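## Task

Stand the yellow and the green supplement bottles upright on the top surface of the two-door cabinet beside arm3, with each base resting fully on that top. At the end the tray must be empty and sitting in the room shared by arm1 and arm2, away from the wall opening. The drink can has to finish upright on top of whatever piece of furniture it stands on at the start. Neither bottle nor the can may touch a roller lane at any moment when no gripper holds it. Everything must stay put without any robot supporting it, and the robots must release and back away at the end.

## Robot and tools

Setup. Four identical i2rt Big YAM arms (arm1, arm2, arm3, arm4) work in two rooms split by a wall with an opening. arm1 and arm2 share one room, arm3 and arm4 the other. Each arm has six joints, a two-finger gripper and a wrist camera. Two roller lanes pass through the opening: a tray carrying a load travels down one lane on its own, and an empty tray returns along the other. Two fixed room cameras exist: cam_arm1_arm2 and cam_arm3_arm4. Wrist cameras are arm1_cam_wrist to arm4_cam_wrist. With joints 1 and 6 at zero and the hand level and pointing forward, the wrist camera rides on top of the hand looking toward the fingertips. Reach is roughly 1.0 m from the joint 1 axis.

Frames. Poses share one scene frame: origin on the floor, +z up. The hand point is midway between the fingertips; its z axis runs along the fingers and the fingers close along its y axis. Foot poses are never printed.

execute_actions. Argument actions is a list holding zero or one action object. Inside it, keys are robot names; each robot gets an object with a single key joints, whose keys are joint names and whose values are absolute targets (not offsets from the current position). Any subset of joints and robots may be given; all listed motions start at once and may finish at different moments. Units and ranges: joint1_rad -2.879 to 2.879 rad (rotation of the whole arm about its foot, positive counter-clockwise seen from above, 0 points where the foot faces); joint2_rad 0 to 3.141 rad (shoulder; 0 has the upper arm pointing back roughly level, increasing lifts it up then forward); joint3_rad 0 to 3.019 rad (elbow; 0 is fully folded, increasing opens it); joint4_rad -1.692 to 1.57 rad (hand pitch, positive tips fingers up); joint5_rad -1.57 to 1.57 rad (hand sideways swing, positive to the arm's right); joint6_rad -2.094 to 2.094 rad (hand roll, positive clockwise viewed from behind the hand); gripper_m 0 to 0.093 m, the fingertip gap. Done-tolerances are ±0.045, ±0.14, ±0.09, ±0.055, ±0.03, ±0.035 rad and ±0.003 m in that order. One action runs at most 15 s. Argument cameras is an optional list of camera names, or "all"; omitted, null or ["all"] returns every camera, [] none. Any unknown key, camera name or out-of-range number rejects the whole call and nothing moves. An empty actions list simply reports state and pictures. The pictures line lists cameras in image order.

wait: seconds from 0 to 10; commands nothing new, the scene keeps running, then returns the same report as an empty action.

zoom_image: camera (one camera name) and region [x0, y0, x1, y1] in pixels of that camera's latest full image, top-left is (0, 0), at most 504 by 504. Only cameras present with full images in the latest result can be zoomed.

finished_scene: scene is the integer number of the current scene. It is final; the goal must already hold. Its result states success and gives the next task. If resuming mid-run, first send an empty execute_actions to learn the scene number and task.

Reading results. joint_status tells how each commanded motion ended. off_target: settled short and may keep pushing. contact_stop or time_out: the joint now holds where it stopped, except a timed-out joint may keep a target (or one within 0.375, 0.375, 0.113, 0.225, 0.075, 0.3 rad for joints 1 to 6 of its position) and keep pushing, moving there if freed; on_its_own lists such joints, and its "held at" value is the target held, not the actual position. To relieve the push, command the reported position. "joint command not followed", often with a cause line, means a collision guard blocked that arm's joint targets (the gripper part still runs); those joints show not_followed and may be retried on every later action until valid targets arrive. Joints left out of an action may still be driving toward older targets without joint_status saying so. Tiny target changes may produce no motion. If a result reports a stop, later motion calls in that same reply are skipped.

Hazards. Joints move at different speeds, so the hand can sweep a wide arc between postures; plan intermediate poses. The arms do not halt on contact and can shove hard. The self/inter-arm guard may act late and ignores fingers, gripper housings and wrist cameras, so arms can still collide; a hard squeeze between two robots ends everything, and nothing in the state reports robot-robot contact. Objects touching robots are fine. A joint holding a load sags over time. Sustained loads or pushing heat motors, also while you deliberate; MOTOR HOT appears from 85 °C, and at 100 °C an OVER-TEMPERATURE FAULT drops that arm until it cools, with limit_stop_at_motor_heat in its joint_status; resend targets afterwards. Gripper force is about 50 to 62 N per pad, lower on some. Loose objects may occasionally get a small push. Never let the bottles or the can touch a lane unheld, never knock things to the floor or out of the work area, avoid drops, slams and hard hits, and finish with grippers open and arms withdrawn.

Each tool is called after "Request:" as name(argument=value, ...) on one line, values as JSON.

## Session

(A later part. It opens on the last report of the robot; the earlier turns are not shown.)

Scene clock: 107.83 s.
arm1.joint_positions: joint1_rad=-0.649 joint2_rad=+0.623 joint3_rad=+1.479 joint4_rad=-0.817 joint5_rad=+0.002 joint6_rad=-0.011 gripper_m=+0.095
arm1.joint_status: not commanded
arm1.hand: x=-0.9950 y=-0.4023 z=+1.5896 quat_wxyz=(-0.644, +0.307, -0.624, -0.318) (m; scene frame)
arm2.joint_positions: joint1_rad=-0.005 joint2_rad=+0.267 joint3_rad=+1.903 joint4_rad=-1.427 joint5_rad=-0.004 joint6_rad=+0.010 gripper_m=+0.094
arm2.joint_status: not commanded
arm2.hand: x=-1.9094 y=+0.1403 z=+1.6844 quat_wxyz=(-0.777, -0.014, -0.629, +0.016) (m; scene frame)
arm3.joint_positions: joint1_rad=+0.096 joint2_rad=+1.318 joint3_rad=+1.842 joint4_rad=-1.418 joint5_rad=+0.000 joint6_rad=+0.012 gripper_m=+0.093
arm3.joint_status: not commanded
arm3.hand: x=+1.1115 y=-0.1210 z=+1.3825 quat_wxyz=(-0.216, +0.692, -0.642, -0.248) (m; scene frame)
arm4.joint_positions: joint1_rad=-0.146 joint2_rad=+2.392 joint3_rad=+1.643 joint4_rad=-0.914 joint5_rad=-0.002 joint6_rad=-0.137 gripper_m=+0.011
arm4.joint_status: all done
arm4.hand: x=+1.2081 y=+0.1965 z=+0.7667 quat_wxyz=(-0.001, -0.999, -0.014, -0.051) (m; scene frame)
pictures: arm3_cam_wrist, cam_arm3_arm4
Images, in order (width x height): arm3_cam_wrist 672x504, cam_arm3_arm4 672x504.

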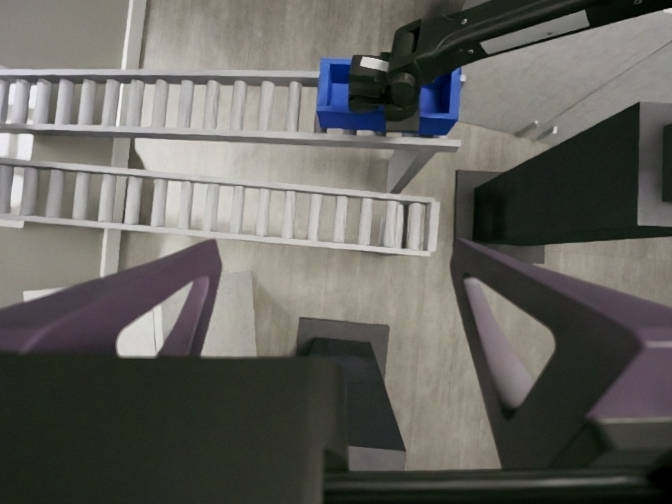

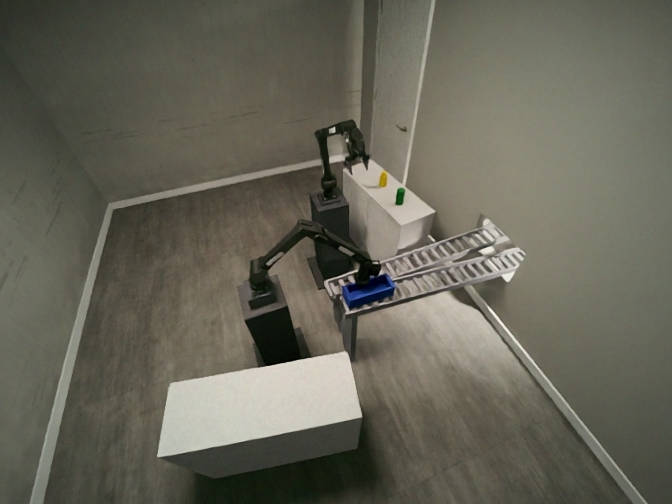

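Request:
execute_actions(actions=[{"arm4":{"joints":{"joint2_rad":2.415,"joint4_rad":-0.89}}}], cameras=["cam_arm3_arm4"])

Request:
zoom_image(camera="cam_arm3_arm4", region=[310, 220, 430, 340])

Scene clock: 108.97 s.
arm1.joint_positions: joint1_rad=-0.649 joint2_rad=+0.623 joint3_rad=+1.479 joint4_rad=-0.817 joint5_rad=+0.002 joint6_rad=-0.011 gripper_m=+0.095
arm1.joint_status: not commanded
arm1.hand: x=-0.9950 y=-0.4023 z=+1.5896 quat_wxyz=(-0.644, +0.307, -0.624, -0.318) (m; scene frame)
arm2.joint_positions: joint1_rad=-0.005 joint2_rad=+0.267 joint3_rad=+1.903 joint4_rad=-1.427 joint5_rad=-0.004 joint6_rad=+0.010 gripper_m=+0.094
arm2.joint_status: not commanded
arm2.hand: x=-1.9094 y=+0.1403 z=+1.6844 quat_wxyz=(-0.777, -0.014, -0.629, +0.016) (m; scene frame)
arm3.joint_positions: joint1_rad=+0.096 joint2_rad=+1.318 joint3_rad=+1.842 joint4_rad=-1.418 joint5_rad=+0.000 joint6_rad=+0.012 gripper_m=+0.093
arm3.joint_status: not commanded
arm3.hand: x=+1.1115 y=-0.1210 z=+1.3825 quat_wxyz=(-0.216, +0.692, -0.642, -0.248) (m; scene frame)
arm4.joint_positions: joint1_rad=-0.146 joint2_rad=+2.414 joint3_rad=+1.643 joint4_rad=-0.903 joint5_rad=-0.002 joint6_rad=-0.137 gripper_m=+0.011
arm4.joint_status: all done
arm4.hand: x=+1.2124 y=+0.1962 z=+0.7535 quat_wxyz=(-0.002, -0.998, -0.014, -0.057) (m; scene frame)
pictures: cam_arm3_arm4
Images, in order (width x height): cam_arm3_arm4 672x504.

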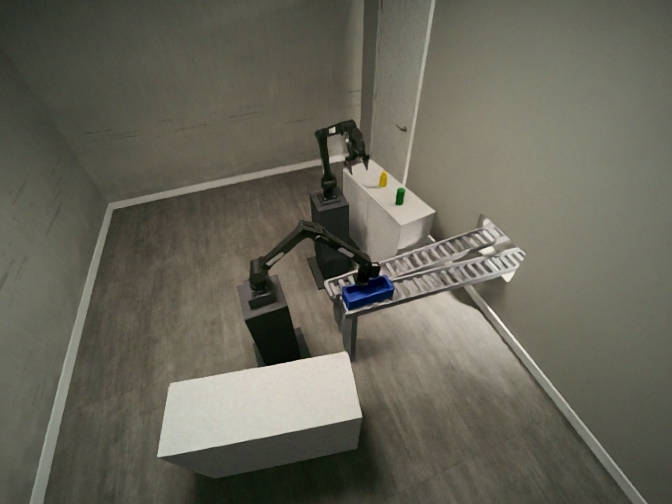

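Region (310, 220, 430, 340) of cam_arm3_arm4's 672x504 image, scaled by 4.200, with more detail than that image has.

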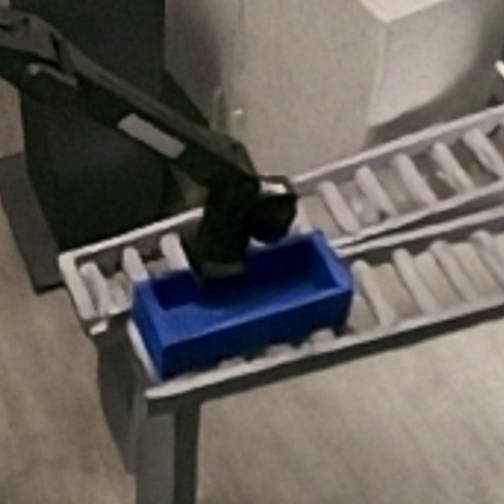

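Request:
execute_actions(actions=[{"arm4":{"joints":{"gripper_m":0.04}}}], cameras=[])

Request:
execute_actions(actions=[{"arm4":{"joints":{"joint2_rad":2.2,"joint4_rad":-1.05}}}], cameras=["cam_arm3_arm4","cam_arm1_arm2"])

Scene clock: 110.27 s.
arm1.joint_positions: joint1_rad=-0.649 joint2_rad=+0.623 joint3_rad=+1.479 joint4_rad=-0.817 joint5_rad=+0.002 joint6_rad=-0.011 gripper_m=+0.095
arm1.joint_status: not commanded
arm1.hand: x=-0.9950 y=-0.4023 z=+1.5896 quat_wxyz=(-0.644, +0.307, -0.624, -0.318) (m; scene frame)
arm2.joint_positions: joint1_rad=-0.005 joint2_rad=+0.267 joint3_rad=+1.903 joint4_rad=-1.427 joint5_rad=-0.004 joint6_rad=+0.010 gripper_m=+0.094
arm2.joint_status: not commanded
arm2.hand: x=-1.9094 y=+0.1403 z=+1.6844 quat_wxyz=(-0.777, -0.014, -0.629, +0.016) (m; scene frame)
arm3.joint_positions: joint1_rad=+0.096 joint2_rad=+1.318 joint3_rad=+1.842 joint4_rad=-1.418 joint5_rad=+0.000 joint6_rad=+0.012 gripper_m=+0.093
arm3.joint_status: not commanded
arm3.hand: x=+1.1115 y=-0.1210 z=+1.3825 quat_wxyz=(-0.216, +0.692, -0.642, -0.248) (m; scene frame)
arm4.joint_positions: joint1_rad=-0.146 joint2_rad=+2.414 joint3_rad=+1.643 joint4_rad=-0.902 joint5_rad=-0.002 joint6_rad=-0.135 gripper_m=+0.040
arm4.joint_status: all done
arm4.hand: x=+1.2122 y=+0.1963 z=+0.7534 quat_wxyz=(-0.002, -0.998, -0.013, -0.056) (m; scene frame)
pictures: none
No camera images: the call's "cameras" was empty. Leave "cameras" out to get every camera's image.

Scene clock: 111.33 s.
arm1.joint_positions: joint1_rad=-0.649 joint2_rad=+0.623 joint3_rad=+1.479 joint4_rad=-0.817 joint5_rad=+0.002 joint6_rad=-0.011 gripper_m=+0.095
arm1.joint_status: not commanded
arm1.hand: x=-0.9950 y=-0.4023 z=+1.5896 quat_wxyz=(-0.644, +0.307, -0.624, -0.318) (m; scene frame)
arm2.joint_positions: joint1_rad=-0.005 joint2_rad=+0.267 joint3_rad=+1.903 joint4_rad=-1.427 joint5_rad=-0.004 joint6_rad=+0.010 gripper_m=+0.094
arm2.joint_status: not commanded
arm2.hand: x=-1.9094 y=+0.1403 z=+1.6844 quat_wxyz=(-0.777, -0.014, -0.629, +0.016) (m; scene frame)
arm3.joint_positions: joint1_rad=+0.096 joint2_rad=+1.318 joint3_rad=+1.842 joint4_rad=-1.418 joint5_rad=+0.000 joint6_rad=+0.012 gripper_m=+0.093
arm3.joint_status: not commanded
arm3.hand: x=+1.1115 y=-0.1210 z=+1.3825 quat_wxyz=(-0.216, +0.692, -0.642, -0.248) (m; scene frame)
arm4.joint_positions: joint1_rad=-0.146 joint2_rad=+2.190 joint3_rad=+1.639 joint4_rad=-1.038 joint5_rad=-0.002 joint6_rad=-0.135 gripper_m=+0.040
arm4.joint_status: all done
arm4.hand: x=+1.1914 y=+0.1968 z=+0.8865 quat_wxyz=(+0.003, -1.000, -0.014, -0.014) (m; scene frame)
pictures: cam_arm1_arm2, cam_arm3_arm4
Images, in order (width x height): cam_arm1_arm2 672x504, cam_arm3_arm4 672x504.

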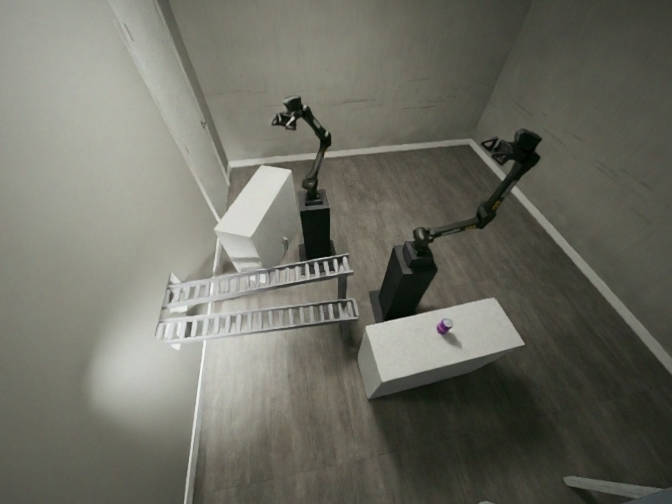

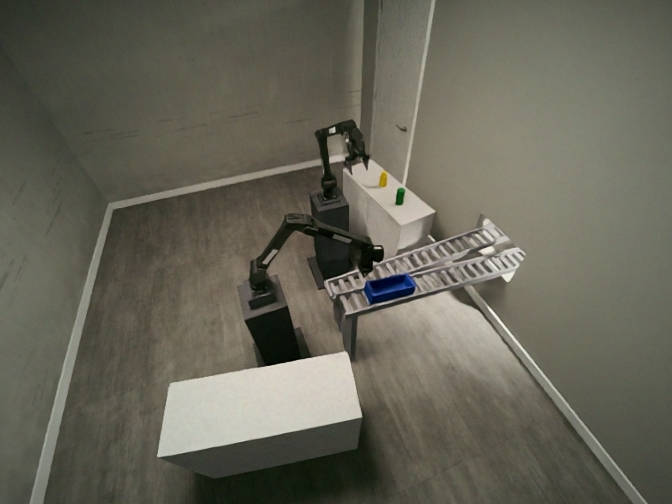

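Rolling. Retract arms.

Request:
execute_actions(actions=[{"arm4":{"joints":{"joint2_rad":0.6,"joint3_rad":1.5,"joint4_rad":-1.3}},"arm3":{"joints":{"joint2_rad":0.6,"joint3_rad":1.5}}}], cameras=["cam_arm3_arm4","cam_arm1_arm2"])

Request:
wait(seconds=6)

Scene clock: 113.60 s.
arm1.joint_positions: joint1_rad=-0.649 joint2_rad=+0.623 joint3_rad=+1.479 joint4_rad=-0.817 joint5_rad=+0.002 joint6_rad=-0.011 gripper_m=+0.095
arm1.joint_status: not commanded
arm1.hand: x=-0.9950 y=-0.4023 z=+1.5896 quat_wxyz=(-0.644, +0.307, -0.624, -0.318) (m; scene frame)
arm2.joint_positions: joint1_rad=-0.005 joint2_rad=+0.267 joint3_rad=+1.903 joint4_rad=-1.427 joint5_rad=-0.004 joint6_rad=+0.010 gripper_m=+0.094
arm2.joint_status: not commanded
arm2.hand: x=-1.9094 y=+0.1403 z=+1.6844 quat_wxyz=(-0.777, -0.014, -0.629, +0.016) (m; scene frame)
arm3.joint_positions: joint1_rad=+0.096 joint2_rad=+0.596 joint3_rad=+1.503 joint4_rad=-1.409 joint5_rad=+0.000 joint6_rad=+0.012 gripper_m=+0.093
arm3.joint_status: all done
arm3.hand: x=+1.1378 y=-0.3993 z=+1.4522 quat_wxyz=(-0.335, +0.631, -0.587, -0.380) (m; scene frame)
arm4.joint_positions: joint1_rad=-0.146 joint2_rad=+0.595 joint3_rad=+1.481 joint4_rad=-1.290 joint5_rad=-0.002 joint6_rad=-0.135 gripper_m=+0.040
arm4.joint_status: all done
arm4.hand: x=+1.5860 y=+0.1461 z=+1.5342 quat_wxyz=(+0.070, -0.837, -0.016, +0.542) (m; scene frame)
pictures: cam_arm1_arm2, cam_arm3_arm4
Images, in order (width x height): cam_arm1_arm2 672x504, cam_arm3_arm4 672x504.

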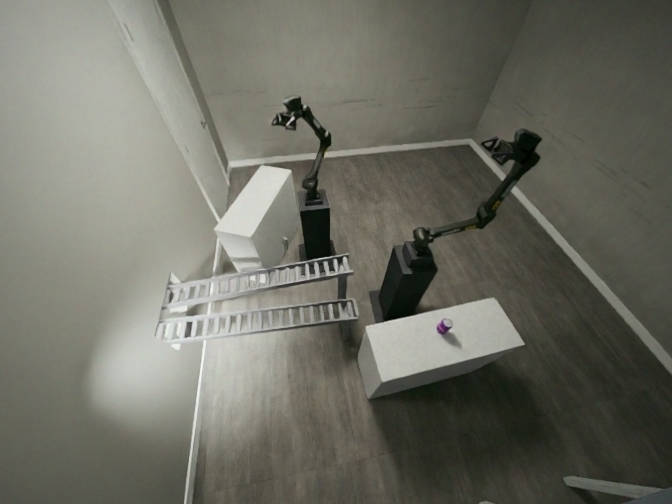

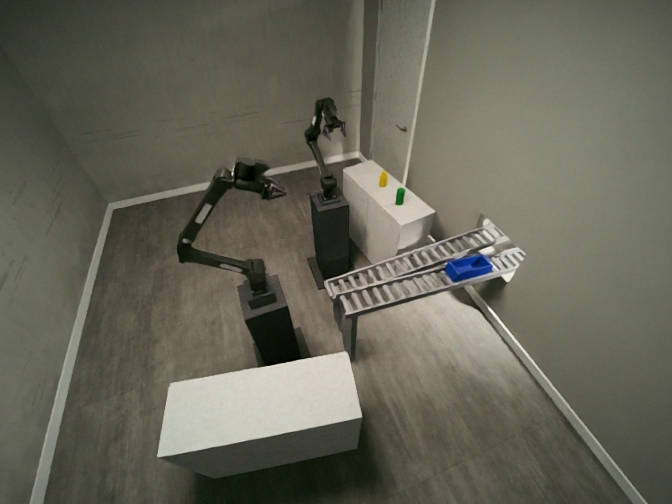

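Scene clock: 119.60 s.
arm1.joint_positions: joint1_rad=-0.649 joint2_rad=+0.623 joint3_rad=+1.479 joint4_rad=-0.817 joint5_rad=+0.002 joint6_rad=-0.011 gripper_m=+0.095
arm1.joint_status: not commanded
arm1.hand: x=-0.9950 y=-0.4023 z=+1.5896 quat_wxyz=(-0.644, +0.307, -0.624, -0.318) (m; scene frame)
arm2.joint_positions: joint1_rad=-0.005 joint2_rad=+0.267 joint3_rad=+1.903 joint4_rad=-1.427 joint5_rad=-0.004 joint6_rad=+0.010 gripper_m=+0.094
arm2.joint_status: not commanded
arm2.hand: x=-1.9094 y=+0.1403 z=+1.6844 quat_wxyz=(-0.777, -0.014, -0.629, +0.016) (m; scene frame)
arm3.joint_positions: joint1_rad=+0.096 joint2_rad=+0.596 joint3_rad=+1.503 joint4_rad=-1.409 joint5_rad=+0.000 joint6_rad=+0.012 gripper_m=+0.093
arm3.joint_status: all done
arm3.hand: x=+1.1378 y=-0.3993 z=+1.4522 quat_wxyz=(-0.335, +0.631, -0.587, -0.380) (m; scene frame)
arm4.joint_positions: joint1_rad=-0.146 joint2_rad=+0.595 joint3_rad=+1.481 joint4_rad=-1.290 joint5_rad=-0.002 joint6_rad=-0.135 gripper_m=+0.040
arm4.joint_status: all done
arm4.hand: x=+1.5860 y=+0.1461 z=+1.5342 quat_wxyz=(+0.070, -0.837, -0.016, +0.542) (m; scene frame)
wait: 6.00 s; at rest by 0.27 s
pictures: arm1_cam_wrist, arm2_cam_wrist, arm3_cam_wrist, arm4_cam_wrist, cam_arm1_arm2, cam_arm3_arm4
Images, in order (width x height): arm1_cam_wrist 672x504, arm2_cam_wrist 672x504, arm3_cam_wrist 672x504, arm4_cam_wrist 672x504, cam_arm1_arm2 672x504, cam_arm3_arm4 672x504.

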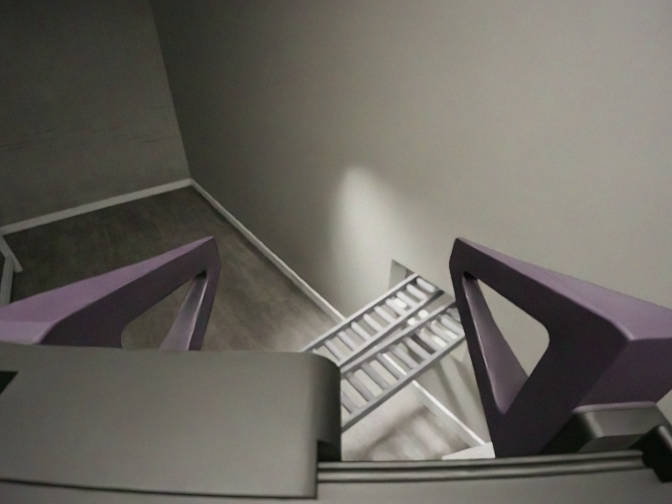

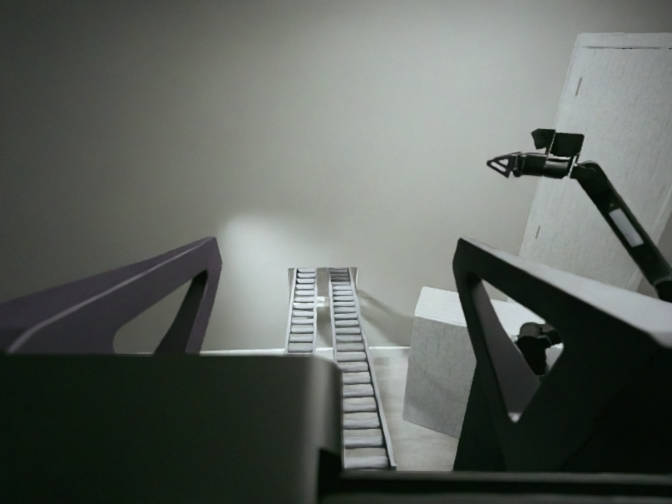

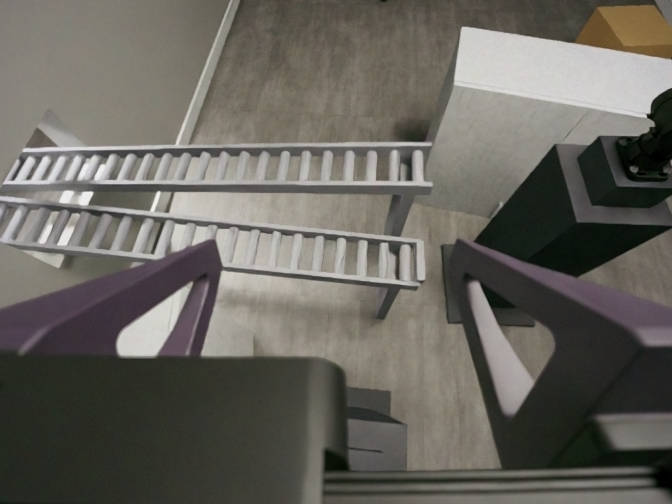

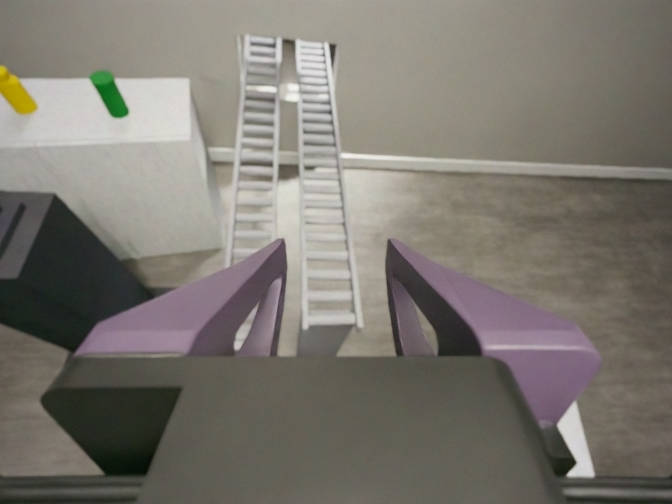

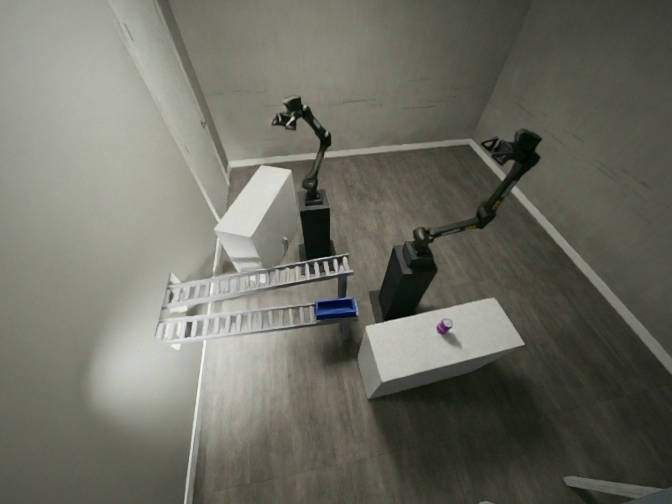

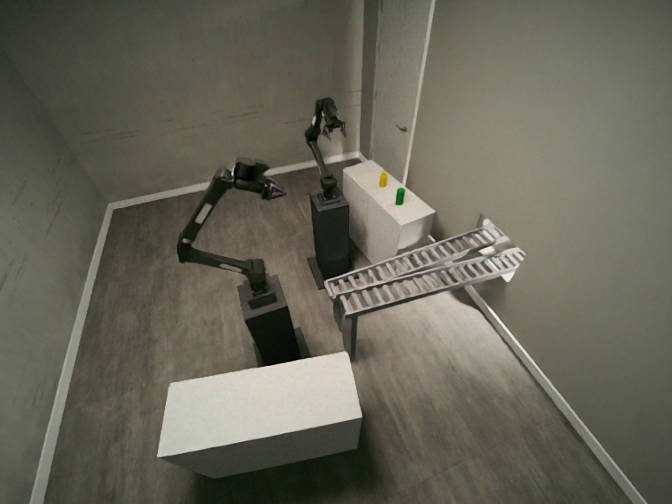

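Tray is at the far end of the lane.

Request:
finished_scene(scene=1)

The scene is finished: the task was done.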